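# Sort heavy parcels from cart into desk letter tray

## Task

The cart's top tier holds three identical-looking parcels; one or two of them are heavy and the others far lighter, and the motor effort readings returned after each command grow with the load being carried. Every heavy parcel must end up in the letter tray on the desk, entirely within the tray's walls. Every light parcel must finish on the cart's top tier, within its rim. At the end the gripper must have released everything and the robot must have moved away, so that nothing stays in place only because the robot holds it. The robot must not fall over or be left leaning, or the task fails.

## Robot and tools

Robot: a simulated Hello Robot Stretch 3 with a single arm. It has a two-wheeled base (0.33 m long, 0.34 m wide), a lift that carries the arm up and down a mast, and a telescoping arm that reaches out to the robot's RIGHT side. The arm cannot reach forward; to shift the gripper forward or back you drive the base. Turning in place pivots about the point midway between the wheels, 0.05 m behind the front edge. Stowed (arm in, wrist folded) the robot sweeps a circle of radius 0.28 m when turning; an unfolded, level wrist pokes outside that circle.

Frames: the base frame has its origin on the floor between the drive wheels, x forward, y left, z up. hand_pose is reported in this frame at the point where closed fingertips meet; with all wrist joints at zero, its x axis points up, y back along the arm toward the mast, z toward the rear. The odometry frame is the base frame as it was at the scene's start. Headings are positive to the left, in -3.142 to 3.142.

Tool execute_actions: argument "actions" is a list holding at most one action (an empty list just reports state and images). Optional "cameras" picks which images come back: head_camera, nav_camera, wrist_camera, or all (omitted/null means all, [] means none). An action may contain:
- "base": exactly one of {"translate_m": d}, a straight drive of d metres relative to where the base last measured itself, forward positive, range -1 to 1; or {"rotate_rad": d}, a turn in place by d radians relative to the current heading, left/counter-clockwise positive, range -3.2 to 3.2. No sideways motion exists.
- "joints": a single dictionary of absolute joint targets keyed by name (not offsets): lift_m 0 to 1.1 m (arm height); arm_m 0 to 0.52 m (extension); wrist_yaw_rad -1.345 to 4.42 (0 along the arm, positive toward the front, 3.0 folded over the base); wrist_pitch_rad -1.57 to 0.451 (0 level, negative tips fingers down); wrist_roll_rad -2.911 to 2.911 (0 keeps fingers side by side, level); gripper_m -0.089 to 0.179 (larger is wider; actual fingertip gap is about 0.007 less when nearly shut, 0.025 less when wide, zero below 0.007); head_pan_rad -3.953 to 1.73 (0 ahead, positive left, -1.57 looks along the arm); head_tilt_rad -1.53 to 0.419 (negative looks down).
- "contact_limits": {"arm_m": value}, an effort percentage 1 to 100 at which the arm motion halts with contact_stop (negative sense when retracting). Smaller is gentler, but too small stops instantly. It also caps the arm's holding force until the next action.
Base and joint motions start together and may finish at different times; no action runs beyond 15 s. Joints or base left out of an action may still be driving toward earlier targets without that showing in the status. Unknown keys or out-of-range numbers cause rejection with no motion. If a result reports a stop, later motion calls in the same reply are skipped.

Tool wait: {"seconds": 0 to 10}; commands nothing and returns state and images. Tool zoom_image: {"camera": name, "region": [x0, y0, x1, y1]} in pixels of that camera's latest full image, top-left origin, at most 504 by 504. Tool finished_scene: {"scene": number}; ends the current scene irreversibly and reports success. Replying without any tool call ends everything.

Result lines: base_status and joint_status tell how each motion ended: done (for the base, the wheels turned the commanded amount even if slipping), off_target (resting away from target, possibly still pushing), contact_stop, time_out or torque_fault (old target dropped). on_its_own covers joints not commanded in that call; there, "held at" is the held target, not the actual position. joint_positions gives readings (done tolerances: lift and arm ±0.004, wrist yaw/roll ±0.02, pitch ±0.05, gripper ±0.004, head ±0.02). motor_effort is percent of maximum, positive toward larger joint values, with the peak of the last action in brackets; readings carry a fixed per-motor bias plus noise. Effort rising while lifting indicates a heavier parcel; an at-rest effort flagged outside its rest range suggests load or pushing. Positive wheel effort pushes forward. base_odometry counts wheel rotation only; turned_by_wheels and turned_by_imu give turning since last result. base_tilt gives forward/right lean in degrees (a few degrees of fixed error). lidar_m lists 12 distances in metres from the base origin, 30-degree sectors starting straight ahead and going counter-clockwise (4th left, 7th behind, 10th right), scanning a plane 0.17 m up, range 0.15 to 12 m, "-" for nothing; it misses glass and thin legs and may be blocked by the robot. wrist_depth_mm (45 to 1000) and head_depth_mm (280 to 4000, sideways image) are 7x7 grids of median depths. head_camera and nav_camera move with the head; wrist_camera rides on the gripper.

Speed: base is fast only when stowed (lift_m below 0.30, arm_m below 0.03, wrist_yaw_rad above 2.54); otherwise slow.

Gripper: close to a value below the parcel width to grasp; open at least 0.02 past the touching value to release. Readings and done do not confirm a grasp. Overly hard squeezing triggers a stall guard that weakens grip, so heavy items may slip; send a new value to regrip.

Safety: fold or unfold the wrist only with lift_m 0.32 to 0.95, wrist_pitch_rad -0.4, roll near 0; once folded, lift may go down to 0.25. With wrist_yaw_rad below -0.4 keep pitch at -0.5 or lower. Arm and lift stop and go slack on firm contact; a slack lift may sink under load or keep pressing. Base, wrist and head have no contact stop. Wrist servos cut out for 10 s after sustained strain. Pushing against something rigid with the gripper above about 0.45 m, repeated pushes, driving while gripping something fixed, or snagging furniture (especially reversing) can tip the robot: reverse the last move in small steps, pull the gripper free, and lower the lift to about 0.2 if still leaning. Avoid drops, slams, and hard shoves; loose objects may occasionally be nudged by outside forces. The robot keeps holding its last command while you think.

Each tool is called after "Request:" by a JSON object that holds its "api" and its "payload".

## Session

Request:
{"api": "execute_actions", "payload": {"actions": []}}

Scene clock: 0.00 s.
base_odometry: x=+0.000 y=+0.000 heading=+0.000 (m, m, rad; odometry frame)
turned_by_wheels: +0.000 (rad since the last result)
turned_by_imu: +0.000 (rad since the last result)
base_tilt: forward=-1.0 right=+1.9 (deg)
lidar_m: 2.14 2.03 1.61 1.92 1.82 1.86 1.77 1.46 1.77 2.34 1.95 1.99
head_depth_mm: 1713 2464 2765 2705 2713 2652 2479 / 1719 2460 2739 2774 2711 2779 2432 / 1735 2481 2548 2515 2528 2509 2405 / 1765 2313 2342 2345 2348 2327 2280 / 1768 2183 2178 2179 2175 2163 2153 / 1776 2068 2066 2070 2069 2081 2067 / 1793 1939 1959 1920 1935 1966 1930
base_status: not commanded
joint_positions: lift_m=+0.579 arm_m=+0.001 wrist_yaw_rad=+2.995 wrist_pitch_rad=-0.460 wrist_roll_rad=-0.004 gripper_m=+0.037 head_pan_rad=-0.015 head_tilt_rad=-0.022
joint_status: not commanded
motor_effort: left_wheel=+0 right_wheel=-1 lift_m=+34 arm_m=-1 wrist_yaw_rad=+1 wrist_pitch_rad=+5 wrist_roll_rad=+1 gripper_m=+0 head_pan_rad=+1 head_tilt_rad=+2 (%)
hand_pose: x=+0.0107 y=+0.0709 z=+0.5821 quat_wxyz=(+0.211, +0.697, +0.111, +0.677) (m; base frame)
wrist_depth_mm: - - - - - - - / - - - - - - - / - - - - - - - / - - - - - - - / - 962 - 971 958 906 905 / 823 838 - 818 - 776 797 / 733 719 - 714 716 710 715
pictures: head_camera (sideways: a quarter turn clockwise sets it upright), nav_camera (sideways: a quarter turn counterclockwise sets it upright), wrist_camera
Images, in order (width x height): head_camera 896x504, nav_camera 672x504, wrist_camera 644x364.

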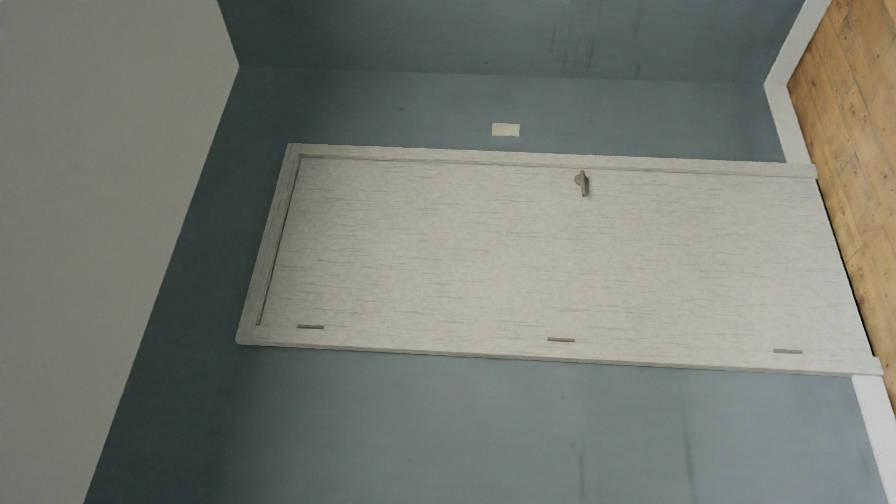

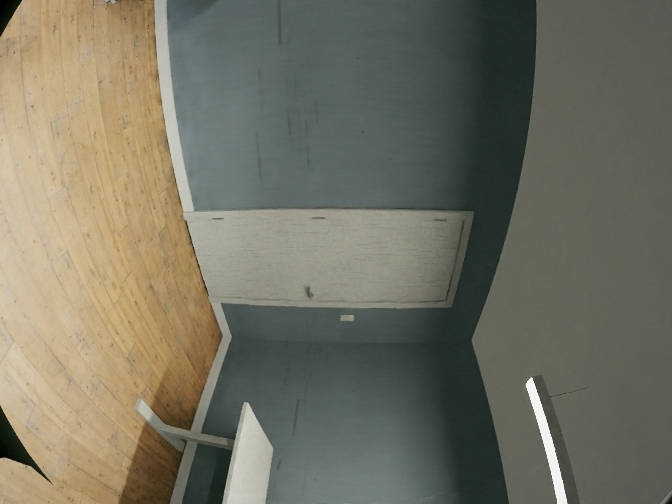

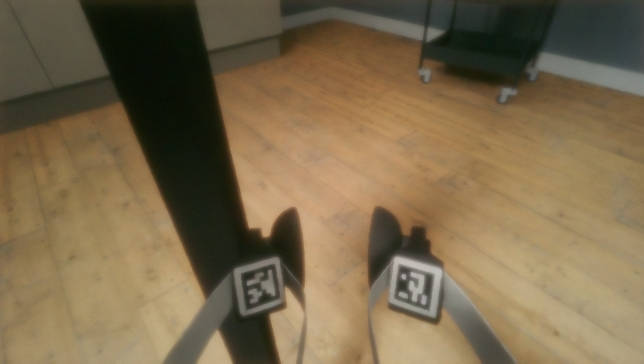

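Request:
{"api": "execute_actions", "payload": {"actions": [{"base":{"rotate_rad":1.19},"joints":{"head_pan_rad":-0.64,"head_tilt_rad":-0.75,"wrist_pitch_rad":-0.4,"lift_m":0.28}}], "cameras": ["nav_camera"]}}

Request:
{"api": "execute_actions", "payload": {"actions": [{"base":{"translate_m":1.0}}], "cameras": ["nav_camera","head_camera"]}}

Scene clock: 9.93 s.
base_odometry: x=+0.000 y=+0.000 heading=+1.190 (m, m, rad; odometry frame)
turned_by_wheels: +1.190 (rad since the last result)
turned_by_imu: +1.207 (rad since the last result)
base_tilt: forward=-1.0 right=+1.9 (deg)
lidar_m: 1.60 1.85 1.82 2.22 1.46 1.72 1.85 1.94 2.04 1.99 2.06 1.60
head_depth_mm: 1702 1908 2137 2096 1667 1392 1199 / 1712 1896 2178 2041 1646 1386 1188 / 1715 1925 2141 2046 1637 1375 1183 / 1711 1907 2153 2020 1626 1367 1180 / 1709 1926 2193 1995 1614 1360 1173 / 1713 1915 2202 1977 1595 1357 1164 / 1724 1912 2070 1882 1593 1340 1161
base_status: done
joint_positions: lift_m=+0.280 arm_m=+0.001 wrist_yaw_rad=+2.995 wrist_pitch_rad=-0.421 wrist_roll_rad=-0.004 gripper_m=+0.037 head_pan_rad=-0.633 head_tilt_rad=-0.741
joint_status: all done
motor_effort: left_wheel=-2(5) right_wheel=+2(5) lift_m=+30(32) arm_m=-1(1) wrist_yaw_rad=+1(1) wrist_pitch_rad=+8(8) wrist_roll_rad=+0(1) gripper_m=+0(0) head_pan_rad=-3(30) head_tilt_rad=-6(55) (%)
hand_pose: x=+0.0115 y=+0.0759 z=+0.2922 quat_wxyz=(+0.198, +0.699, +0.097, +0.681) (m; base frame)
wrist_depth_mm: - - - - - - - / - - - - - - - / 963 866 916 875 868 881 848 / 746 725 721 702 712 676 659 / 610 591 - 583 584 561 563 / 511 518 - - - 489 469 / 453 - - - 425 417 419
pictures: nav_camera (sideways: a quarter turn counterclockwise sets it upright)
Images, in order (width x height): nav_camera 672x504.

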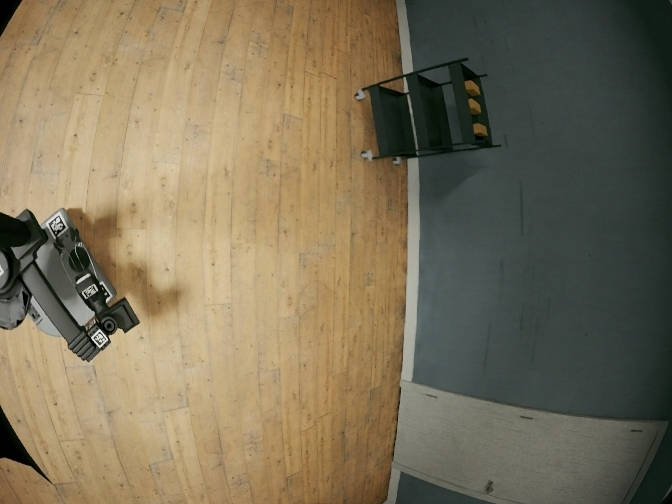

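Scene clock: 14.97 s.
base_odometry: x=+0.372 y=+0.928 heading=+1.190 (m, m, rad; odometry frame)
turned_by_wheels: +0.000 (rad since the last result)
turned_by_imu: +0.006 (rad since the last result)
base_tilt: forward=-1.0 right=+1.9 (deg)
lidar_m: 0.68 1.25 1.23 1.33 2.29 2.24 2.73 2.79 2.45 1.58 1.25 0.67
head_depth_mm: 1015 1135 1289 1482 1622 1397 1199 / 1013 1138 1287 1491 1622 1387 1187 / 1018 1136 1287 1492 1631 1372 1191 / 1025 1143 1268 1395 1514 1335 1179 / 1020 1142 1239 975 1126 1282 1178 / 1030 1152 1258 939 1087 1262 1161 / 1032 1151 1255 935 1076 1202 1158
base_status: done
joint_positions: lift_m=+0.280 arm_m=+0.001 wrist_yaw_rad=+2.995 wrist_pitch_rad=-0.420 wrist_roll_rad=-0.004 gripper_m=+0.037 head_pan_rad=-0.633 head_tilt_rad=-0.742
joint_status: not commanded
motor_effort: left_wheel=-2(5) right_wheel=+1(7) lift_m=+30(30) arm_m=-1(1) wrist_yaw_rad=+0(1) wrist_pitch_rad=+7(8) wrist_roll_rad=+0(0) gripper_m=+0(0) head_pan_rad=-3(2) head_tilt_rad=-6(7) (%)
hand_pose: x=+0.0115 y=+0.0760 z=+0.2923 quat_wxyz=(+0.198, +0.699, +0.097, +0.681) (m; base frame)
wrist_depth_mm: - - - - - - 906 / - - - - - - - / 948 912 867 890 857 834 817 / 749 728 717 696 688 685 683 / 595 583 - 579 587 573 559 / 505 519 - - - 481 471 / 452 - - - 430 420 420
pictures: head_camera (sideways: a quarter turn clockwise sets it upright), nav_camera (sideways: a quarter turn counterclockwise sets it upright)
Images, in order (width x height): head_camera 896x504, nav_camera 672x504.

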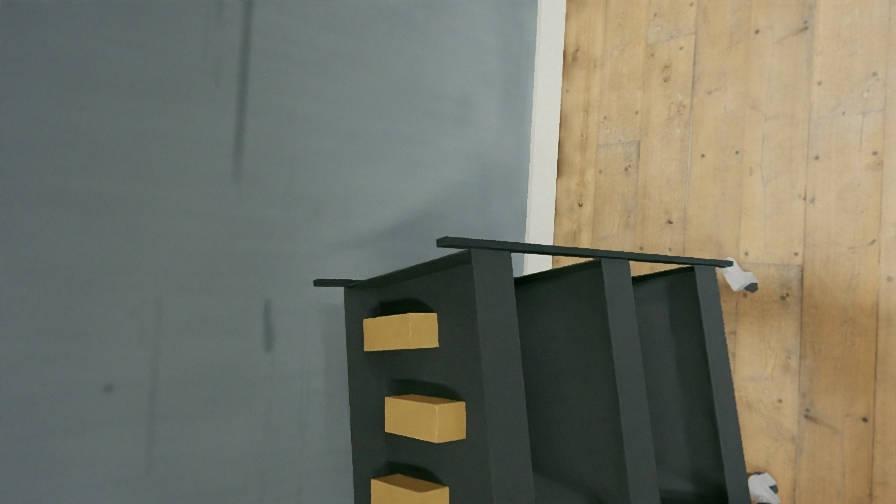

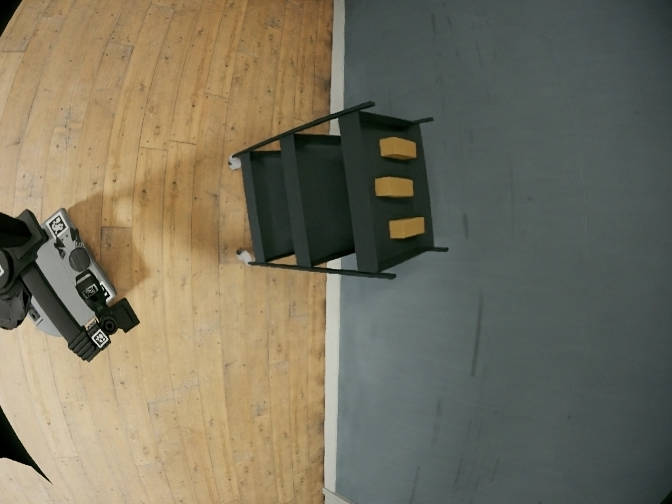

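Request:
{"api": "execute_actions", "payload": {"actions": [{"base":{"rotate_rad":-0.4},"joints":{"lift_m":0.42}}], "cameras": []}}

Request:
{"api": "execute_actions", "payload": {"actions": [{"base":{"translate_m":0.21},"joints":{"lift_m":0.65,"wrist_yaw_rad":0,"head_pan_rad":-1.57,"head_tilt_rad":-0.95}}], "cameras": []}}

Request:
{"api": "execute_actions", "payload": {"actions": [{"base":{"rotate_rad":1.52},"joints":{"lift_m":0.93,"wrist_pitch_rad":-1.2,"gripper_m":0.085,"arm_m":0.1}}], "cameras": ["wrist_camera"]}}

Request:
{"api": "execute_actions", "payload": {"actions": [{"joints":{"arm_m":0.4}}], "cameras": ["wrist_camera","head_camera"]}}

Scene clock: 24.43 s.
base_odometry: x=+0.372 y=+0.928 heading=+0.790 (m, m, rad; odometry frame)
turned_by_wheels: -0.400 (rad since the last result)
turned_by_imu: -0.406 (rad since the last result)
base_tilt: forward=-1.0 right=+1.9 (deg)
lidar_m: 0.67 0.70 1.23 1.23 1.40 2.29 2.24 2.88 2.44 2.45 1.45 0.68
head_depth_mm: 1248 1413 1634 1915 1667 1395 1190 / 1188 1348 1555 1843 1644 1378 1195 / 1148 1295 1481 1725 1640 1388 1184 / 1098 1240 1407 1634 1618 1369 1183 / 1068 1188 1344 1548 1618 1366 1172 / 1022 1141 1290 1479 1598 1316 1167 / 992 1099 1235 1358 1050 1184 1165
base_status: done
joint_positions: lift_m=+0.420 arm_m=+0.001 wrist_yaw_rad=+2.995 wrist_pitch_rad=-0.420 wrist_roll_rad=-0.004 gripper_m=+0.037 head_pan_rad=-0.633 head_tilt_rad=-0.742
joint_status: all done
motor_effort: left_wheel=+1(6) right_wheel=-2(7) lift_m=+38(39) arm_m=-1(1) wrist_yaw_rad=+1(0) wrist_pitch_rad=+7(7) wrist_roll_rad=+0(0) gripper_m=+1(0) head_pan_rad=-3(2) head_tilt_rad=-6(6) (%)
hand_pose: x=+0.0115 y=+0.0761 z=+0.4321 quat_wxyz=(+0.198, +0.699, +0.097, +0.681) (m; base frame)
wrist_depth_mm: - - - - - - - / - - - - - - - / - - - - - - - / 992 982 953 921 925 897 903 / 809 797 - 770 787 752 752 / 680 661 - 647 - 639 634 / 589 581 - 572 562 581 559
pictures: none
No camera images: the call's "cameras" was empty. Leave "cameras" out to get every camera's image.

Scene clock: 27.87 s.
base_odometry: x=+0.520 y=+1.077 heading=+0.790 (m, m, rad; odometry frame)
turned_by_wheels: +0.000 (rad since the last result)
turned_by_imu: +0.001 (rad since the last result)
base_tilt: forward=-1.0 right=+1.9 (deg)
lidar_m: 0.46 0.48 1.18 1.18 1.35 2.48 2.45 3.14 2.51 2.13 1.20 0.48
head_depth_mm: 2512 2389 2000 1665 1436 1262 1126 / 2620 2483 1975 1655 1436 1280 - / 2653 2445 1968 1638 1418 1282 - / 2761 2406 1947 1631 1437 - - / 2537 2383 1934 1628 1411 1245 1104 / 1986 2151 1923 1612 1401 1233 1098 / 1634 1784 1862 1605 1391 1222 1092
base_status: done
joint_positions: lift_m=+0.650 arm_m=+0.001 wrist_yaw_rad=+0.003 wrist_pitch_rad=-0.420 wrist_roll_rad=-0.004 gripper_m=+0.037 head_pan_rad=-1.563 head_tilt_rad=-0.938
joint_status: all done
motor_effort: left_wheel=+1(5) right_wheel=-2(2) lift_m=+39(38) arm_m=-1(1) wrist_yaw_rad=-2(4) wrist_pitch_rad=+7(7) wrist_roll_rad=+0(0) gripper_m=+0(0) head_pan_rad=-2(33) head_tilt_rad=-8(30) (%)
hand_pose: x=-0.0208 y=-0.3699 z=+0.6621 quat_wxyz=(+0.694, +0.149, -0.689, -0.146) (m; base frame)
wrist_depth_mm: 917 - - - - - - / 937 - - - - - - / 936 - - - - - - / - - - - - - - / - - - - - - - / 964 947 944 937 - 916 913 / 828 827 830 801 800 791 764
pictures: none
No camera images: the call's "cameras" was empty. Leave "cameras" out to get every camera's image.

Scene clock: 31.27 s.
base_odometry: x=+0.520 y=+1.077 heading=+2.310 (m, m, rad; odometry frame)
turned_by_wheels: +1.520 (rad since the last result)
turned_by_imu: +1.542 (rad since the last result)
base_tilt: forward=-1.0 right=+1.9 (deg)
lidar_m: 1.19 1.32 2.48 2.45 3.07 2.51 2.32 1.24 0.48 0.46 0.48 1.19
head_depth_mm: 856 950 - - 1428 1257 1118 / 880 981 - - 1411 1261 1124 / 894 1022 - - 967 1206 1120 / 922 1068 919 797 935 1208 1111 / 936 1096 918 782 988 1197 1103 / 967 1123 880 786 1003 1193 1098 / 993 1154 929 778 1002 1225 1091
base_status: done
joint_positions: lift_m=+0.930 arm_m=+0.100 wrist_yaw_rad=+0.002 wrist_pitch_rad=-1.202 wrist_roll_rad=-0.004 gripper_m=+0.085 head_pan_rad=-1.563 head_tilt_rad=-0.939
joint_status: all done
motor_effort: left_wheel=-2(5) right_wheel=+1(4) lift_m=+38(39) arm_m=+3(3) wrist_yaw_rad=-1(2) wrist_pitch_rad=+1(8) wrist_roll_rad=+0(0) gripper_m=+1(83) head_pan_rad=-2(3) head_tilt_rad=-8(9) (%)
hand_pose: x=-0.0215 y=-0.3144 z=+0.8209 quat_wxyz=(+0.585, +0.401, -0.581, -0.399) (m; base frame)
wrist_depth_mm: 365 363 358 355 351 284 926 / 329 318 311 320 321 - - / - 624 620 604 605 - 976 / - - 983 979 - 966 959 / - 992 993 983 961 971 904 / 970 935 937 931 929 940 898 / 954 937 934 929 907 883 858
pictures: wrist_camera
Images, in order (width x height): wrist_camera 644x364.

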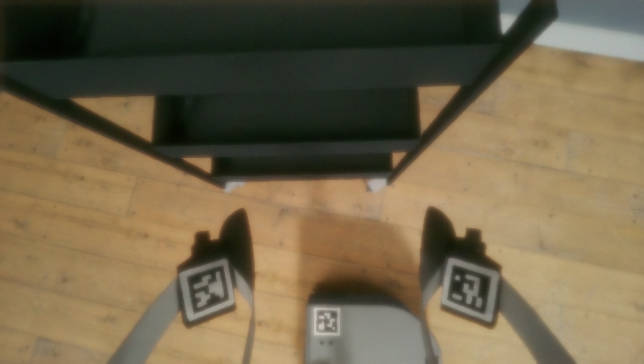

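Scene clock: 34.70 s.
base_odometry: x=+0.520 y=+1.077 heading=+2.310 (m, m, rad; odometry frame)
turned_by_wheels: +0.000 (rad since the last result)
turned_by_imu: -0.001 (rad since the last result)
base_tilt: forward=-1.1 right=+2.0 (deg)
lidar_m: 1.19 1.32 2.48 2.45 3.06 2.51 2.32 1.24 0.48 0.46 0.48 1.19
head_depth_mm: - - 1156 1386 1437 1258 1128 / - 1022 1151 847 1399 1253 1123 / - 1055 906 801 1006 1204 1122 / 923 1063 918 792 1000 1210 1117 / 942 1094 916 781 990 1190 1102 / 967 1122 884 783 1002 1183 1098 / 990 1147 929 776 1301 1221 1094
base_status: not commanded
joint_positions: lift_m=+0.930 arm_m=+0.400 wrist_yaw_rad=+0.002 wrist_pitch_rad=-1.202 wrist_roll_rad=-0.004 gripper_m=+0.085 head_pan_rad=-1.563 head_tilt_rad=-0.939
joint_status: all done
motor_effort: left_wheel=-2(2) right_wheel=+1(2) lift_m=+38(38) arm_m=+3(3) wrist_yaw_rad=-1(1) wrist_pitch_rad=+0(0) wrist_roll_rad=+0(0) gripper_m=+0(0) head_pan_rad=-2(3) head_tilt_rad=-8(8) (%)
hand_pose: x=-0.0215 y=-0.6143 z=+0.8208 quat_wxyz=(+0.585, +0.401, -0.581, -0.399) (m; base frame)
wrist_depth_mm: 843 316 318 320 306 548 551 / 327 331 345 343 333 676 693 / 308 322 296 335 284 852 894 / 288 329 280 326 272 325 973 / 320 326 272 315 315 967 950 / 315 319 312 312 309 898 917 / 312 306 305 304 301 291 900
pictures: head_camera (sideways: a quarter turn clockwise sets it upright), wrist_camera
Images, in order (width x height): head_camera 896x504, wrist_camera 644x364.

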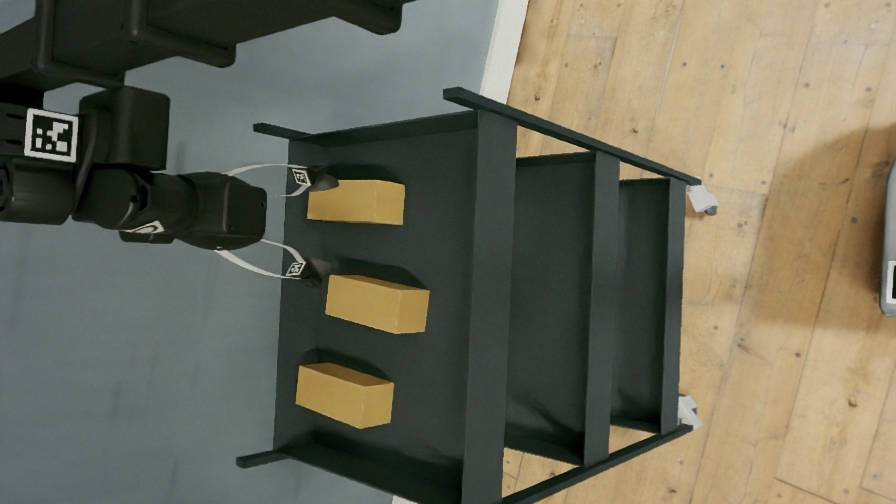

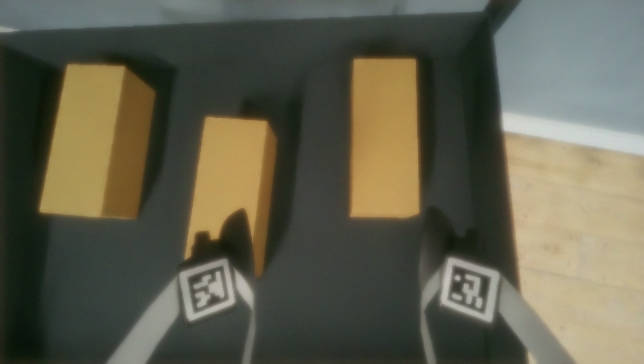

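Request:
{"api": "execute_actions", "payload": {"actions": [{"base":{"translate_m":-0.045},"joints":{"arm_m":0.48,"lift_m":0.85}}], "cameras": ["wrist_camera"]}}

Scene clock: 41.20 s.
base_odometry: x=+0.550 y=+1.044 heading=+2.310 (m, m, rad; odometry frame)
turned_by_wheels: +0.000 (rad since the last result)
turned_by_imu: -0.001 (rad since the last result)
base_tilt: forward=-1.0 right=+1.9 (deg)
lidar_m: 1.23 1.37 2.50 2.46 3.05 2.46 2.30 1.23 1.02 0.46 0.48 1.23
head_depth_mm: 850 952 - - 1407 1266 1126 / 840 1045 1196 1385 1426 1254 1123 / 858 - 918 793 1034 1230 1114 / 908 1046 885 797 1001 1197 1120 / 932 1085 897 793 999 1197 1104 / 952 1113 895 786 1006 1182 1094 / 979 1145 878 796 982 1187 1100
base_status: done
joint_positions: lift_m=+0.850 arm_m=+0.480 wrist_yaw_rad=+0.002 wrist_pitch_rad=-1.203 wrist_roll_rad=-0.004 gripper_m=+0.085 head_pan_rad=-1.563 head_tilt_rad=-0.939
joint_status: all done
motor_effort: left_wheel=-2(6) right_wheel=+2(4) lift_m=+30(34) arm_m=+3(3) wrist_yaw_rad=-1(1) wrist_pitch_rad=+1(1) wrist_roll_rad=+0(0) gripper_m=+1(0) head_pan_rad=-2(3) head_tilt_rad=-8(8) (%)
hand_pose: x=-0.0215 y=-0.6941 z=+0.7411 quat_wxyz=(+0.585, +0.402, -0.581, -0.399) (m; base frame)
wrist_depth_mm: 756 668 609 551 495 175 445 / 218 222 223 211 213 548 548 / 258 256 257 199 251 721 729 / 253 251 247 194 240 888 861 / 245 194 244 188 236 872 878 / 192 190 235 185 231 860 808 / 187 186 230 180 227 195 840
pictures: wrist_camera
Images, in order (width x height): wrist_camera 644x364.

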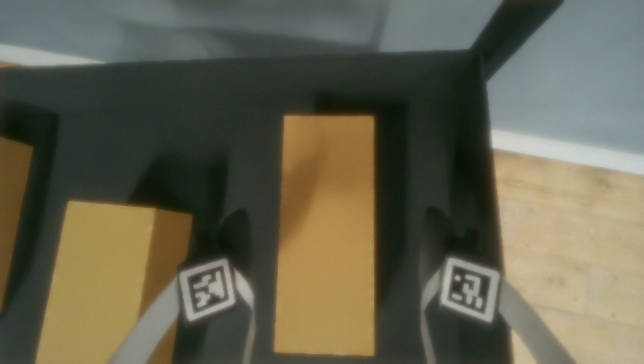

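Request:
{"api": "execute_actions", "payload": {"actions": [{"base":{"translate_m":0.005},"joints":{"lift_m":0.795,"arm_m":0.485}}], "cameras": ["wrist_camera"]}}

Request:
{"api": "execute_actions", "payload": {"actions": [{"joints":{"gripper_m":0.007}}], "cameras": []}}

Request:
{"api": "execute_actions", "payload": {"actions": [{"joints":{"lift_m":0.812}}], "cameras": ["wrist_camera"]}}

Scene clock: 47.67 s.
base_odometry: x=+0.547 y=+1.048 heading=+2.310 (m, m, rad; odometry frame)
turned_by_wheels: +0.000 (rad since the last result)
turned_by_imu: -0.001 (rad since the last result)
base_tilt: forward=-1.0 right=+1.9 (deg)
lidar_m: 1.22 1.37 2.50 2.47 3.06 2.46 2.30 1.23 0.47 0.46 0.48 1.23
head_depth_mm: 851 972 1106 - - - - / 868 - 1185 1408 1410 1255 1115 / 884 - 927 800 1047 1230 1115 / 911 1046 891 797 1000 1201 1115 / 936 1086 893 777 998 1195 1099 / 958 1117 894 784 1005 1185 1100 / 981 1141 888 795 994 1199 1101
base_status: done
joint_positions: lift_m=+0.795 arm_m=+0.485 wrist_yaw_rad=+0.002 wrist_pitch_rad=-1.203 wrist_roll_rad=-0.004 gripper_m=+0.085 head_pan_rad=-1.563 head_tilt_rad=-0.939
joint_status: all done
motor_effort: left_wheel=-3(3) right_wheel=+1(6) lift_m=+30(31) arm_m=+3(5) wrist_yaw_rad=-1(1) wrist_pitch_rad=+1(1) wrist_roll_rad=+1(0) gripper_m=+0(0) head_pan_rad=-2(2) head_tilt_rad=-8(8) (%)
hand_pose: x=-0.0215 y=-0.6991 z=+0.6861 quat_wxyz=(+0.585, +0.402, -0.581, -0.399) (m; base frame)
wrist_depth_mm: 152 150 150 152 152 147 420 / 194 196 199 178 192 168 524 / 201 201 198 142 192 167 668 / 197 195 193 139 185 169 807 / 139 170 189 135 135 159 807 / 136 164 181 131 131 149 131 / 133 165 179 129 173 172 131
pictures: wrist_camera
Images, in order (width x height): wrist_camera 644x364.

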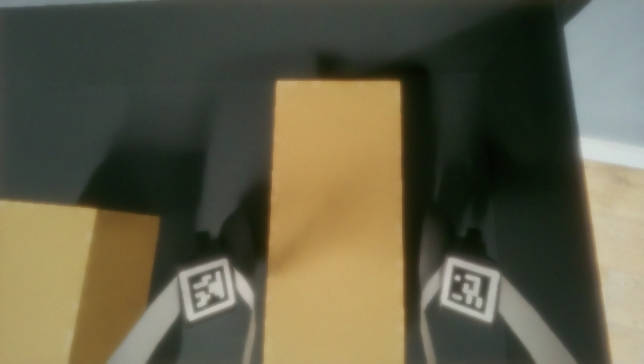

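Scene clock: 48.93 s.
base_odometry: x=+0.547 y=+1.048 heading=+2.310 (m, m, rad; odometry frame)
turned_by_wheels: +0.000 (rad since the last result)
turned_by_imu: +0.000 (rad since the last result)
base_tilt: forward=-1.0 right=+2.0 (deg)
lidar_m: 1.23 1.36 2.50 2.46 3.07 2.46 2.31 1.23 0.47 0.46 0.48 1.22
head_depth_mm: 852 975 1108 - - - - / 870 - 1189 1394 1405 1258 1119 / 887 - 938 799 1048 1220 1112 / 911 1046 896 793 994 1198 1119 / 934 1076 895 778 997 1193 1102 / 959 1113 895 782 1005 1180 1093 / 976 1138 889 794 994 1198 1092
base_status: not commanded
joint_positions: lift_m=+0.795 arm_m=+0.485 wrist_yaw_rad=+0.002 wrist_pitch_rad=-1.205 wrist_roll_rad=-0.004 gripper_m=+0.008 head_pan_rad=-1.563 head_tilt_rad=-0.939
joint_status: all done
motor_effort: left_wheel=-1(2) right_wheel=+1(1) lift_m=+30(30) arm_m=+3(3) wrist_yaw_rad=-1(1) wrist_pitch_rad=+1(2) wrist_roll_rad=+1(0) gripper_m=-18(94) head_pan_rad=-3(2) head_tilt_rad=-8(8) (%)
hand_pose: x=-0.0215 y=-0.6986 z=+0.6859 quat_wxyz=(+0.584, +0.402, -0.581, -0.400) (m; base frame)
wrist_depth_mm: 150 151 151 153 153 148 422 / 196 198 200 179 192 167 520 / 201 199 197 140 192 168 638 / 196 194 192 136 186 170 825 / 138 171 189 132 132 171 804 / 136 174 183 128 128 160 131 / 132 166 179 126 173 167 132
pictures: none
No camera images: the call's "cameras" was empty. Leave "cameras" out to get every camera's image.

Scene clock: 49.80 s.
base_odometry: x=+0.547 y=+1.048 heading=+2.310 (m, m, rad; odometry frame)
turned_by_wheels: +0.000 (rad since the last result)
turned_by_imu: +0.000 (rad since the last result)
base_tilt: forward=-1.0 right=+2.0 (deg)
lidar_m: 1.22 1.36 2.50 2.45 3.05 2.47 2.31 1.23 0.47 0.46 0.48 1.23
head_depth_mm: 851 967 1102 - - - - / 862 - 1186 1387 1442 1265 1121 / 879 - 936 802 1048 1232 1115 / 910 1049 892 794 997 1200 1121 / 930 1086 891 779 993 1199 1102 / 962 1111 891 785 1003 1188 1096 / 986 1143 886 796 995 1197 1094
base_status: not commanded
joint_positions: lift_m=+0.812 arm_m=+0.485 wrist_yaw_rad=+0.002 wrist_pitch_rad=-1.206 wrist_roll_rad=-0.004 gripper_m=+0.008 head_pan_rad=-1.563 head_tilt_rad=-0.939
joint_status: all done
motor_effort: left_wheel=-1(2) right_wheel=+1(1) lift_m=+40(42) arm_m=+3(3) wrist_yaw_rad=-1(1) wrist_pitch_rad=+2(2) wrist_roll_rad=+0(0) gripper_m=-17(18) head_pan_rad=-2(3) head_tilt_rad=-8(8) (%)
hand_pose: x=-0.0215 y=-0.6984 z=+0.7025 quat_wxyz=(+0.584, +0.403, -0.580, -0.400) (m; base frame)
wrist_depth_mm: 653 167 167 169 161 156 424 / 196 198 202 178 193 180 535 / 218 215 215 140 207 170 729 / 213 212 209 136 203 169 860 / 155 170 205 133 131 172 831 / 151 173 200 129 129 159 801 / 148 165 193 126 189 174 778
pictures: wrist_camera
Images, in order (width x height): wrist_camera 644x364.

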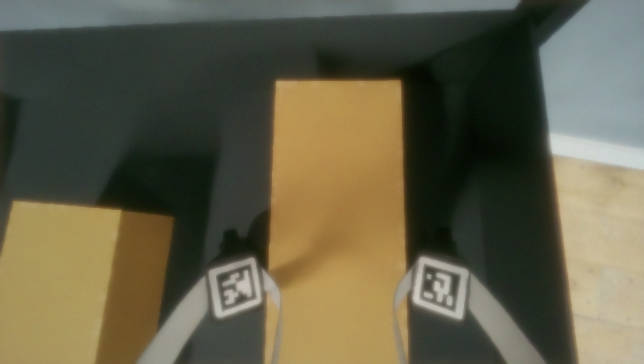

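Light (pitch effort 2).

Request:
{"api": "execute_actions", "payload": {"actions": [{"joints":{"lift_m":0.793}}], "cameras": []}}

Request:
{"api": "execute_actions", "payload": {"actions": [{"joints":{"gripper_m":0.088}}], "cameras": []}}

Request:
{"api": "execute_actions", "payload": {"actions": [{"joints":{"lift_m":0.85}}], "cameras": []}}

Request:
{"api": "execute_actions", "payload": {"actions": [{"base":{"translate_m":0.132},"joints":{"arm_m":0.44,"wrist_yaw_rad":-0.1}}], "cameras": ["wrist_camera"]}}

Scene clock: 56.43 s.
base_odometry: x=+0.547 y=+1.048 heading=+2.310 (m, m, rad; odometry frame)
turned_by_wheels: +0.000 (rad since the last result)
turned_by_imu: -0.001 (rad since the last result)
base_tilt: forward=-1.0 right=+1.9 (deg)
lidar_m: 1.22 1.36 2.49 2.46 3.05 2.46 2.31 1.23 0.47 0.46 0.48 1.23
head_depth_mm: 845 977 1113 - - - - / 869 - 1180 1402 1404 1253 1116 / 882 - 931 802 1043 1231 1116 / 911 1050 892 795 994 1195 1114 / 934 1083 898 777 996 1199 1105 / 956 1113 892 786 1005 1191 1096 / 982 1139 885 799 995 1201 1091
base_status: not commanded
joint_positions: lift_m=+0.793 arm_m=+0.485 wrist_yaw_rad=+0.002 wrist_pitch_rad=-1.206 wrist_roll_rad=-0.004 gripper_m=+0.008 head_pan_rad=-1.563 head_tilt_rad=-0.939
joint_status: all done
motor_effort: left_wheel=-2(2) right_wheel=+1(1) lift_m=+30(35) arm_m=+3(3) wrist_yaw_rad=-1(1) wrist_pitch_rad=+2(2) wrist_roll_rad=+0(0) gripper_m=-18(18) head_pan_rad=-2(3) head_tilt_rad=-8(8) (%)
hand_pose: x=-0.0215 y=-0.6983 z=+0.6838 quat_wxyz=(+0.584, +0.403, -0.580, -0.400) (m; base frame)
wrist_depth_mm: 149 150 152 154 154 147 424 / 196 199 196 180 193 167 506 / 199 197 196 139 188 169 646 / 195 191 191 135 185 170 811 / 136 172 186 131 132 170 131 / 133 174 - 129 128 160 131 / 131 167 178 126 172 165 124
pictures: none
No camera images: the call's "cameras" was empty. Leave "cameras" out to get every camera's image.

Scene clock: 57.73 s.
base_odometry: x=+0.547 y=+1.048 heading=+2.310 (m, m, rad; odometry frame)
turned_by_wheels: +0.000 (rad since the last result)
turned_by_imu: +0.000 (rad since the last result)
base_tilt: forward=-1.0 right=+2.0 (deg)
lidar_m: 1.23 1.36 2.49 2.46 3.04 2.46 2.31 1.23 0.47 0.46 0.48 1.23
head_depth_mm: 848 972 1115 - - - - / 874 - 1185 1396 1398 1251 1120 / 883 - 928 801 1047 1227 1113 / 911 1047 892 797 999 1204 1114 / 929 1079 891 780 989 1200 1102 / 958 1114 893 786 1009 1194 1100 / 981 1141 886 797 992 1202 1088
base_status: not commanded
joint_positions: lift_m=+0.793 arm_m=+0.485 wrist_yaw_rad=+0.002 wrist_pitch_rad=-1.207 wrist_roll_rad=-0.004 gripper_m=+0.088 head_pan_rad=-1.563 head_tilt_rad=-0.939
joint_status: all done
motor_effort: left_wheel=-2(1) right_wheel=+1(1) lift_m=+30(30) arm_m=+3(3) wrist_yaw_rad=-1(1) wrist_pitch_rad=+2(2) wrist_roll_rad=+0(0) gripper_m=+0(84) head_pan_rad=-3(3) head_tilt_rad=-7(7) (%)
hand_pose: x=-0.0215 y=-0.6982 z=+0.6838 quat_wxyz=(+0.584, +0.403, -0.580, -0.400) (m; base frame)
wrist_depth_mm: 149 150 152 153 155 147 417 / 197 199 198 179 193 167 503 / 200 200 195 139 188 169 642 / 195 191 189 136 184 171 810 / 136 171 186 132 133 165 131 / 134 163 178 129 129 149 131 / 132 166 177 126 172 170 124
pictures: none
No camera images: the call's "cameras" was empty. Leave "cameras" out to get every camera's image.

Scene clock: 59.10 s.
base_odometry: x=+0.547 y=+1.048 heading=+2.310 (m, m, rad; odometry frame)
turned_by_wheels: +0.000 (rad since the last result)
turned_by_imu: +0.000 (rad since the last result)
base_tilt: forward=-1.0 right=+1.9 (deg)
lidar_m: 1.22 1.36 2.50 2.46 3.05 2.46 2.31 1.23 0.47 0.46 0.48 1.23
head_depth_mm: 852 950 - - - 1258 1121 / 843 1041 1189 1382 1432 1250 1125 / 858 1071 916 800 1045 1234 1116 / 910 1047 892 797 995 1208 1112 / 932 1083 897 778 994 1201 1102 / 955 1117 892 783 1004 1190 1095 / 980 1139 889 797 989 1195 1094
base_status: not commanded
joint_positions: lift_m=+0.850 arm_m=+0.485 wrist_yaw_rad=+0.002 wrist_pitch_rad=-1.207 wrist_roll_rad=-0.004 gripper_m=+0.088 head_pan_rad=-1.563 head_tilt_rad=-0.939
joint_status: all done
motor_effort: left_wheel=-2(1) right_wheel=+1(1) lift_m=+38(41) arm_m=+3(3) wrist_yaw_rad=-1(1) wrist_pitch_rad=+2(2) wrist_roll_rad=+0(0) gripper_m=+0(0) head_pan_rad=-3(3) head_tilt_rad=-7(8) (%)
hand_pose: x=-0.0215 y=-0.6982 z=+0.7405 quat_wxyz=(+0.584, +0.403, -0.580, -0.400) (m; base frame)
wrist_depth_mm: 731 675 604 551 508 185 430 / 223 225 214 218 219 216 538 / 259 258 253 198 248 689 709 / 255 250 247 192 244 221 879 / 248 194 243 188 238 533 812 / 241 189 234 183 231 817 841 / 186 185 231 180 225 189 831
pictures: none
No camera images: the call's "cameras" was empty. Leave "cameras" out to get every camera's image.

Scene clock: 61.80 s.
base_odometry: x=+0.458 y=+1.145 heading=+2.310 (m, m, rad; odometry frame)
turned_by_wheels: +0.000 (rad since the last result)
turned_by_imu: +0.000 (rad since the last result)
base_tilt: forward=-1.0 right=+1.9 (deg)
lidar_m: 1.09 1.22 1.95 2.44 3.01 2.60 2.36 1.26 0.48 0.46 0.47 1.10
head_depth_mm: 875 980 - - - 1258 1124 / 869 - 907 804 989 1239 1118 / 886 - 910 798 1003 1189 1111 / 928 1072 911 781 994 1193 1118 / 959 1109 891 790 989 1196 1105 / 982 1138 1260 770 992 1211 1097 / 1004 1181 1419 1572 1396 1226 1096
base_status: done
joint_positions: lift_m=+0.850 arm_m=+0.440 wrist_yaw_rad=-0.097 wrist_pitch_rad=-1.206 wrist_roll_rad=-0.004 gripper_m=+0.088 head_pan_rad=-1.563 head_tilt_rad=-0.939
joint_status: all done
motor_effort: left_wheel=-2(2) right_wheel=+1(6) lift_m=+38(38) arm_m=-4(3) wrist_yaw_rad=-2(3) wrist_pitch_rad=+2(3) wrist_roll_rad=+0(0) gripper_m=+0(0) head_pan_rad=-2(2) head_tilt_rad=-8(7) (%)
hand_pose: x=-0.0283 y=-0.6538 z=+0.7406 quat_wxyz=(+0.564, +0.374, -0.599, -0.428) (m; base frame)
wrist_depth_mm: 682 216 213 221 230 231 233 / 234 228 259 258 253 201 228 / 252 205 252 250 250 195 195 / 249 200 247 193 244 195 189 / 242 193 243 189 238 195 184 / 235 190 235 185 230 230 227 / 235 235 231 179 226 224 221
pictures: wrist_camera
Images, in order (width x height): wrist_camera 644x364.

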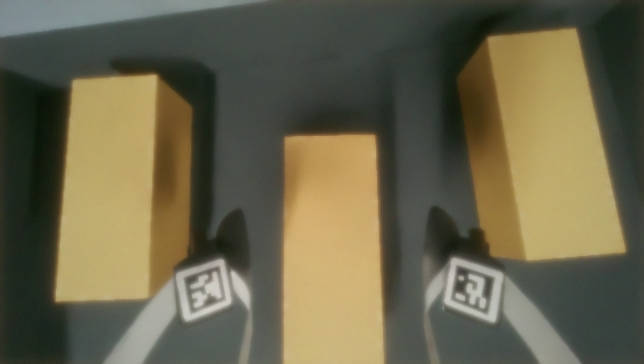

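Request:
{"api": "execute_actions", "payload": {"actions": [{"joints":{"lift_m":0.795,"arm_m":0.434}}], "cameras": []}}

Request:
{"api": "execute_actions", "payload": {"actions": [{"joints":{"gripper_m":0.007}}], "cameras": []}}

Request:
{"api": "execute_actions", "payload": {"actions": [{"joints":{"lift_m":0.812}}], "cameras": ["wrist_camera"]}}

Scene clock: 68.20 s.
base_odometry: x=+0.458 y=+1.145 heading=+2.310 (m, m, rad; odometry frame)
turned_by_wheels: +0.000 (rad since the last result)
turned_by_imu: -0.001 (rad since the last result)
base_tilt: forward=-1.0 right=+1.9 (deg)
lidar_m: 1.09 1.23 1.95 2.45 3.04 2.59 2.37 1.26 0.48 0.46 0.47 1.10
head_depth_mm: 873 996 1143 1312 - - - / 892 973 859 788 991 1220 1118 / 916 - 906 800 1009 1186 1116 / 933 1074 913 785 1000 1194 1118 / 961 1106 891 790 993 1197 1102 / 985 1140 1264 766 994 1214 1099 / 1004 1177 1415 1566 1387 1223 1094
base_status: not commanded
joint_positions: lift_m=+0.795 arm_m=+0.434 wrist_yaw_rad=-0.097 wrist_pitch_rad=-1.206 wrist_roll_rad=-0.004 gripper_m=+0.088 head_pan_rad=-1.563 head_tilt_rad=-0.939
joint_status: all done
motor_effort: left_wheel=-2(2) right_wheel=+1(1) lift_m=+30(36) arm_m=-4(3) wrist_yaw_rad=-2(2) wrist_pitch_rad=+2(2) wrist_roll_rad=+0(0) gripper_m=+0(0) head_pan_rad=-2(3) head_tilt_rad=-8(8) (%)
hand_pose: x=-0.0283 y=-0.6478 z=+0.6859 quat_wxyz=(+0.564, +0.374, -0.599, -0.428) (m; base frame)
wrist_depth_mm: 153 198 206 206 202 182 144 / 150 187 201 201 197 185 140 / 146 185 198 141 193 188 138 / 143 183 192 138 186 185 135 / 140 181 188 134 181 182 138 / 136 183 181 132 178 178 175 / 182 182 179 128 174 174 172
pictures: none
No camera images: the call's "cameras" was empty. Leave "cameras" out to get every camera's image.

Scene clock: 69.50 s.
base_odometry: x=+0.458 y=+1.145 heading=+2.310 (m, m, rad; odometry frame)
turned_by_wheels: +0.000 (rad since the last result)
turned_by_imu: +0.000 (rad since the last result)
base_tilt: forward=-1.0 right=+2.0 (deg)
lidar_m: 1.09 1.22 1.95 2.44 3.04 2.59 2.36 1.26 0.48 0.46 0.47 1.10
head_depth_mm: 872 994 1140 1304 - - - / 892 971 854 788 991 1221 1114 / 909 - 907 801 1006 1187 1117 / 934 1067 915 782 998 1202 1115 / 955 1109 891 790 991 1187 1101 / 984 1136 1251 767 995 1208 1097 / 1004 1181 1408 1573 1387 1223 1092
base_status: not commanded
joint_positions: lift_m=+0.795 arm_m=+0.434 wrist_yaw_rad=-0.097 wrist_pitch_rad=-1.214 wrist_roll_rad=-0.004 gripper_m=+0.008 head_pan_rad=-1.563 head_tilt_rad=-0.939
joint_status: all done
motor_effort: left_wheel=-1(2) right_wheel=+0(3) lift_m=+35(34) arm_m=-4(4) wrist_yaw_rad=-2(2) wrist_pitch_rad=+5(5) wrist_roll_rad=+0(0) gripper_m=-18(94) head_pan_rad=-2(3) head_tilt_rad=-8(7) (%)
hand_pose: x=-0.0281 y=-0.6460 z=+0.6852 quat_wxyz=(+0.562, +0.376, -0.598, -0.431) (m; base frame)
wrist_depth_mm: 150 200 202 203 202 182 143 / 147 188 200 198 195 186 139 / 145 185 197 140 190 189 136 / 141 183 190 136 186 184 133 / 138 180 187 132 133 180 138 / 136 183 - 130 128 178 177 / 181 180 178 127 174 172 172
pictures: none
No camera images: the call's "cameras" was empty. Leave "cameras" out to get every camera's image.

Scene clock: 70.37 s.
base_odometry: x=+0.458 y=+1.145 heading=+2.310 (m, m, rad; odometry frame)
turned_by_wheels: +0.000 (rad since the last result)
turned_by_imu: +0.000 (rad since the last result)
base_tilt: forward=-1.0 right=+2.0 (deg)
lidar_m: 1.09 1.22 1.95 2.45 3.04 2.59 2.37 1.26 0.48 0.46 0.48 1.10
head_depth_mm: 871 992 1126 - - - - / 891 - 858 806 987 1226 1119 / 906 - 906 800 1000 1181 1114 / 936 1072 918 776 998 1197 1121 / 953 1108 892 790 988 1197 1101 / 981 1134 1260 770 993 1210 1102 / 1007 1176 1414 1577 1388 1218 1089
base_status: not commanded
joint_positions: lift_m=+0.812 arm_m=+0.434 wrist_yaw_rad=-0.097 wrist_pitch_rad=-1.219 wrist_roll_rad=-0.004 gripper_m=+0.008 head_pan_rad=-1.563 head_tilt_rad=-0.939
joint_status: all done
motor_effort: left_wheel=-1(1) right_wheel=+0(0) lift_m=+44(45) arm_m=-4(4) wrist_yaw_rad=-2(2) wrist_pitch_rad=+7(7) wrist_roll_rad=+1(0) gripper_m=-18(18) head_pan_rad=-2(2) head_tilt_rad=-7(8) (%)
hand_pose: x=-0.0280 y=-0.6449 z=+0.7015 quat_wxyz=(+0.561, +0.377, -0.597, -0.432) (m; base frame)
wrist_depth_mm: 169 203 220 220 218 185 158 / 164 187 217 213 211 186 154 / 161 185 214 140 206 192 152 / 157 183 206 136 201 198 148 / 153 180 203 133 132 196 146 / 152 198 - 129 128 193 190 / 198 197 194 126 189 188 186
pictures: wrist_camera
Images, in order (width x height): wrist_camera 644x364.

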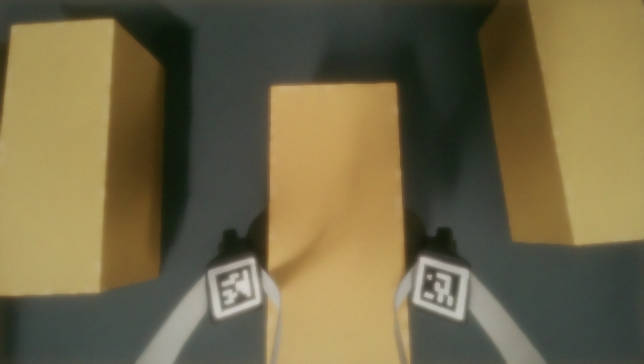

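Request:
{"api": "execute_actions", "payload": {"actions": [{"joints":{"lift_m":0.794}}], "cameras": []}}

Request:
{"api": "execute_actions", "payload": {"actions": [{"joints":{"gripper_m":0.085}}], "cameras": []}}

Request:
{"api": "execute_actions", "payload": {"actions": [{"joints":{"lift_m":0.85}}], "cameras": []}}

Request:
{"api": "execute_actions", "payload": {"actions": [{"base":{"translate_m":0.122},"joints":{"arm_m":0.483}}], "cameras": ["wrist_camera"]}}

Scene clock: 82.83 s.
base_odometry: x=+0.458 y=+1.145 heading=+2.310 (m, m, rad; odometry frame)
turned_by_wheels: +0.000 (rad since the last result)
turned_by_imu: -0.001 (rad since the last result)
base_tilt: forward=-1.0 right=+2.0 (deg)
lidar_m: 1.09 1.22 1.95 2.44 3.03 2.59 2.37 1.26 0.48 0.46 0.47 1.10
head_depth_mm: 869 991 1146 1306 - - - / 891 974 854 792 997 1215 1122 / 912 - 905 799 1005 1185 1120 / 933 1076 920 782 999 1195 1116 / 960 1114 893 790 989 1193 1097 / 977 1143 1266 766 993 1211 1098 / 1007 1171 1409 1570 1387 1222 1093
base_status: not commanded
joint_positions: lift_m=+0.794 arm_m=+0.434 wrist_yaw_rad=-0.097 wrist_pitch_rad=-1.219 wrist_roll_rad=-0.004 gripper_m=+0.008 head_pan_rad=-1.563 head_tilt_rad=-0.939
joint_status: all done
motor_effort: left_wheel=-1(1) right_wheel=+0(0) lift_m=+33(39) arm_m=-4(4) wrist_yaw_rad=-2(2) wrist_pitch_rad=+7(7) wrist_roll_rad=+0(0) gripper_m=-18(18) head_pan_rad=-2(2) head_tilt_rad=-8(8) (%)
hand_pose: x=-0.0280 y=-0.6446 z=+0.6839 quat_wxyz=(+0.561, +0.377, -0.597, -0.432) (m; base frame)
wrist_depth_mm: 150 202 204 201 199 183 140 / 146 187 198 197 195 186 137 / 143 184 194 138 187 187 135 / 140 183 189 135 184 183 132 / 137 180 185 131 132 179 139 / 134 181 - 129 128 176 174 / 182 180 177 127 173 173 171
pictures: none
No camera images: the call's "cameras" was empty. Leave "cameras" out to get every camera's image.

Scene clock: 84.10 s.
base_odometry: x=+0.458 y=+1.145 heading=+2.310 (m, m, rad; odometry frame)
turned_by_wheels: +0.000 (rad since the last result)
turned_by_imu: +0.000 (rad since the last result)
base_tilt: forward=-1.0 right=+1.9 (deg)
lidar_m: 1.09 1.22 1.96 2.45 3.03 2.60 2.36 1.26 0.48 0.46 0.47 1.10
head_depth_mm: 872 995 1140 1310 - - - / 891 981 857 784 997 1221 1113 / 911 - 905 796 1007 1179 1113 / 931 1075 913 784 997 1202 1110 / 957 1109 889 788 988 1196 1105 / 978 1136 1261 768 993 1214 1101 / 1002 1179 1414 1575 1393 1226 1093
base_status: not commanded
joint_positions: lift_m=+0.794 arm_m=+0.434 wrist_yaw_rad=-0.097 wrist_pitch_rad=-1.208 wrist_roll_rad=-0.004 gripper_m=+0.085 head_pan_rad=-1.563 head_tilt_rad=-0.939
joint_status: all done
motor_effort: left_wheel=-2(1) right_wheel=+1(1) lift_m=+33(33) arm_m=-3(4) wrist_yaw_rad=-2(2) wrist_pitch_rad=+3(7) wrist_roll_rad=+0(0) gripper_m=+0(83) head_pan_rad=-3(2) head_tilt_rad=-7(8) (%)
hand_pose: x=-0.0282 y=-0.6473 z=+0.6846 quat_wxyz=(+0.563, +0.374, -0.599, -0.429) (m; base frame)
wrist_depth_mm: 152 199 206 203 201 182 143 / 148 187 200 197 196 186 140 / 146 185 196 139 192 187 136 / 142 182 191 136 185 184 133 / 137 181 185 134 133 181 138 / 135 183 180 130 130 177 176 / 181 180 178 128 171 172 171
pictures: none
No camera images: the call's "cameras" was empty. Leave "cameras" out to get every camera's image.

Scene clock: 85.43 s.
base_odometry: x=+0.458 y=+1.145 heading=+2.310 (m, m, rad; odometry frame)
turned_by_wheels: +0.000 (rad since the last result)
turned_by_imu: +0.000 (rad since the last result)
base_tilt: forward=-1.0 right=+1.9 (deg)
lidar_m: 1.09 1.22 1.95 2.44 3.02 2.60 2.36 1.26 0.48 0.46 0.47 1.10
head_depth_mm: 871 979 - - - 1261 1119 / 871 - 907 805 989 1229 1125 / 891 - 909 797 1003 1187 1115 / 929 1077 904 785 996 1206 1114 / 958 1111 888 789 990 1188 1104 / 982 1134 1261 767 995 1208 1096 / 1006 1179 1410 1574 1387 1225 1095
base_status: not commanded
joint_positions: lift_m=+0.850 arm_m=+0.434 wrist_yaw_rad=-0.097 wrist_pitch_rad=-1.207 wrist_roll_rad=-0.004 gripper_m=+0.085 head_pan_rad=-1.563 head_tilt_rad=-0.939
joint_status: all done
motor_effort: left_wheel=-1(2) right_wheel=+1(1) lift_m=+38(41) arm_m=-3(3) wrist_yaw_rad=-2(2) wrist_pitch_rad=+2(3) wrist_roll_rad=+1(0) gripper_m=+0(0) head_pan_rad=-2(2) head_tilt_rad=-8(8) (%)
hand_pose: x=-0.0283 y=-0.6476 z=+0.7405 quat_wxyz=(+0.563, +0.374, -0.599, -0.429) (m; base frame)
wrist_depth_mm: 220 216 219 229 242 227 238 / 241 209 259 256 255 199 230 / 253 204 253 253 249 195 194 / 247 199 248 193 243 196 188 / 240 195 243 189 237 200 230 / 237 200 237 184 231 229 227 / 235 234 230 180 225 226 222
pictures: none
No camera images: the call's "cameras" was empty. Leave "cameras" out to get every camera's image.

Scene clock: 87.80 s.
base_odometry: x=+0.376 y=+1.236 heading=+2.309 (m, m, rad; odometry frame)
turned_by_wheels: +0.000 (rad since the last result)
turned_by_imu: +0.000 (rad since the last result)
base_tilt: forward=-1.0 right=+1.9 (deg)
lidar_m: 0.97 1.08 1.74 2.45 3.01 2.71 2.41 1.29 0.48 0.45 1.19 0.98
head_depth_mm: 894 1002 - - - 1211 1124 / 885 1089 929 788 989 1195 1118 / 901 - 906 796 1007 1186 1111 / 952 1097 906 794 998 1183 1121 / 978 1134 1322 1527 1361 1219 1100 / 999 1171 1396 1578 1392 1232 1090 / 1031 1205 1453 1606 1394 1228 1099
base_status: done
joint_positions: lift_m=+0.850 arm_m=+0.483 wrist_yaw_rad=-0.097 wrist_pitch_rad=-1.207 wrist_roll_rad=-0.004 gripper_m=+0.085 head_pan_rad=-1.563 head_tilt_rad=-0.939
joint_status: all done
motor_effort: left_wheel=-2(2) right_wheel=+1(4) lift_m=+38(38) arm_m=+3(2) wrist_yaw_rad=-2(2) wrist_pitch_rad=+3(3) wrist_roll_rad=+0(0) gripper_m=+0(0) head_pan_rad=-3(2) head_tilt_rad=-8(9) (%)
hand_pose: x=-0.0283 y=-0.6959 z=+0.7405 quat_wxyz=(+0.563, +0.373, -0.599, -0.429) (m; base frame)
wrist_depth_mm: 664 682 654 623 597 551 500 / 954 183 744 216 213 223 243 / 949 938 250 197 249 246 243 / 932 897 248 194 244 242 238 / 916 926 242 188 237 187 184 / 892 897 236 183 230 181 180 / 876 851 229 179 226 222 175
pictures: wrist_camera
Images, in order (width x height): wrist_camera 644x364.

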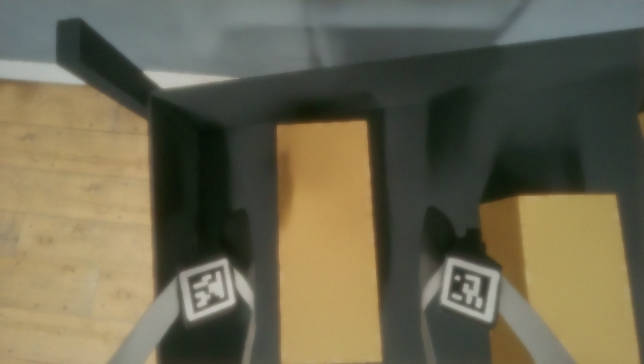

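Request:
{"api": "execute_actions", "payload": {"actions": [{"joints":{"lift_m":0.795,"wrist_yaw_rad":-0.05}}], "cameras": []}}

Request:
{"api": "execute_actions", "payload": {"actions": [{"joints":{"gripper_m":0.007}}], "cameras": []}}

Request:
{"api": "execute_actions", "payload": {"actions": [{"joints":{"lift_m":0.812}}], "cameras": ["wrist_camera"]}}

Scene clock: 93.40 s.
base_odometry: x=+0.376 y=+1.236 heading=+2.309 (m, m, rad; odometry frame)
turned_by_wheels: +0.000 (rad since the last result)
turned_by_imu: -0.001 (rad since the last result)
base_tilt: forward=-1.0 right=+1.9 (deg)
lidar_m: 0.97 1.08 1.75 2.44 3.01 2.71 2.42 1.29 0.48 0.45 1.19 0.98
head_depth_mm: 894 1023 928 818 - - - / 911 - 931 784 990 1183 1116 / 929 - 929 800 999 1186 1119 / 953 1102 908 799 997 1184 1115 / 976 1133 1319 1528 1354 1209 1111 / 1000 1171 1396 1593 1392 1239 1095 / 1030 1198 1448 1617 1398 1230 1093
base_status: not commanded
joint_positions: lift_m=+0.795 arm_m=+0.483 wrist_yaw_rad=-0.053 wrist_pitch_rad=-1.207 wrist_roll_rad=-0.004 gripper_m=+0.085 head_pan_rad=-1.563 head_tilt_rad=-0.939
joint_status: all done
motor_effort: left_wheel=-2(2) right_wheel=+1(1) lift_m=+30(36) arm_m=+4(3) wrist_yaw_rad=+3(2) wrist_pitch_rad=+2(2) wrist_roll_rad=+0(0) gripper_m=+0(0) head_pan_rad=-2(2) head_tilt_rad=-8(9) (%)
hand_pose: x=-0.0253 y=-0.6961 z=+0.6858 quat_wxyz=(+0.573, +0.387, -0.591, -0.416) (m; base frame)
wrist_depth_mm: 134 146 148 146 151 156 160 / 938 160 183 170 192 193 193 / 907 161 197 141 192 191 188 / 889 158 191 137 187 187 184 / 868 153 187 135 181 183 135 / 854 142 180 131 177 177 134 / 813 140 178 128 174 174 134
pictures: none
No camera images: the call's "cameras" was empty. Leave "cameras" out to get every camera's image.

Scene clock: 94.67 s.
base_odometry: x=+0.376 y=+1.236 heading=+2.309 (m, m, rad; odometry frame)
turned_by_wheels: +0.000 (rad since the last result)
turned_by_imu: +0.000 (rad since the last result)
base_tilt: forward=-1.0 right=+1.9 (deg)
lidar_m: 0.97 1.08 1.74 2.43 3.01 2.71 2.42 1.29 0.48 0.45 1.19 0.98
head_depth_mm: 892 1023 926 814 - - - / 914 - 932 786 987 1195 1123 / 930 - 926 798 1002 1184 1116 / 957 1100 908 793 1000 1175 1114 / 976 1132 1331 1525 1348 1213 1108 / 1004 1171 1399 1578 1395 1230 1096 / 1028 1202 1444 1595 1386 1223 1095
base_status: not commanded
joint_positions: lift_m=+0.795 arm_m=+0.483 wrist_yaw_rad=-0.053 wrist_pitch_rad=-1.207 wrist_roll_rad=-0.004 gripper_m=+0.008 head_pan_rad=-1.563 head_tilt_rad=-0.939
joint_status: all done
motor_effort: left_wheel=-2(2) right_wheel=+1(1) lift_m=+31(31) arm_m=+3(3) wrist_yaw_rad=+3(3) wrist_pitch_rad=+2(2) wrist_roll_rad=+0(0) gripper_m=-18(94) head_pan_rad=-2(2) head_tilt_rad=-8(7) (%)
hand_pose: x=-0.0252 y=-0.6961 z=+0.6858 quat_wxyz=(+0.573, +0.387, -0.591, -0.416) (m; base frame)
wrist_depth_mm: 134 145 147 146 151 155 160 / 911 161 187 171 191 196 193 / 909 161 197 139 192 191 189 / 946 157 190 136 187 187 185 / 863 154 187 132 133 181 135 / 841 151 - 129 127 178 134 / 822 138 180 126 173 174 133
pictures: none
No camera images: the call's "cameras" was empty. Leave "cameras" out to get every camera's image.

Scene clock: 95.53 s.
base_odometry: x=+0.376 y=+1.236 heading=+2.309 (m, m, rad; odometry frame)
turned_by_wheels: +0.000 (rad since the last result)
turned_by_imu: +0.000 (rad since the last result)
base_tilt: forward=-1.0 right=+1.9 (deg)
lidar_m: 0.97 1.08 1.74 2.44 2.99 2.71 2.41 1.29 0.48 0.45 1.18 0.98
head_depth_mm: 889 1009 936 - - - - / 903 - 929 789 991 1197 1117 / 921 - 909 798 1002 1182 1112 / 951 1095 891 797 995 1183 1117 / 978 1137 1331 1522 1352 1218 1103 / 1008 1167 1389 1590 1396 1224 1097 / 1027 1203 1438 1609 1387 1229 1096
base_status: not commanded
joint_positions: lift_m=+0.812 arm_m=+0.483 wrist_yaw_rad=-0.053 wrist_pitch_rad=-1.207 wrist_roll_rad=-0.004 gripper_m=+0.008 head_pan_rad=-1.563 head_tilt_rad=-0.939
joint_status: all done
motor_effort: left_wheel=-2(2) right_wheel=+1(1) lift_m=+39(40) arm_m=+3(3) wrist_yaw_rad=+2(2) wrist_pitch_rad=+2(3) wrist_roll_rad=+0(0) gripper_m=-18(18) head_pan_rad=-3(3) head_tilt_rad=-7(8) (%)
hand_pose: x=-0.0252 y=-0.6961 z=+0.7025 quat_wxyz=(+0.573, +0.387, -0.591, -0.416) (m; base frame)
wrist_depth_mm: 134 642 618 164 166 164 160 / 937 164 186 172 193 209 209 / 933 186 214 139 210 207 204 / 912 171 207 135 203 204 201 / 870 165 205 132 132 197 147 / 849 161 - 129 128 191 144 / 827 148 194 126 189 187 140
pictures: wrist_camera
Images, in order (width x height): wrist_camera 644x364.

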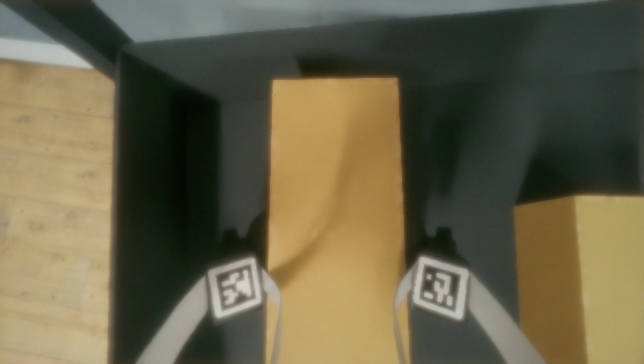

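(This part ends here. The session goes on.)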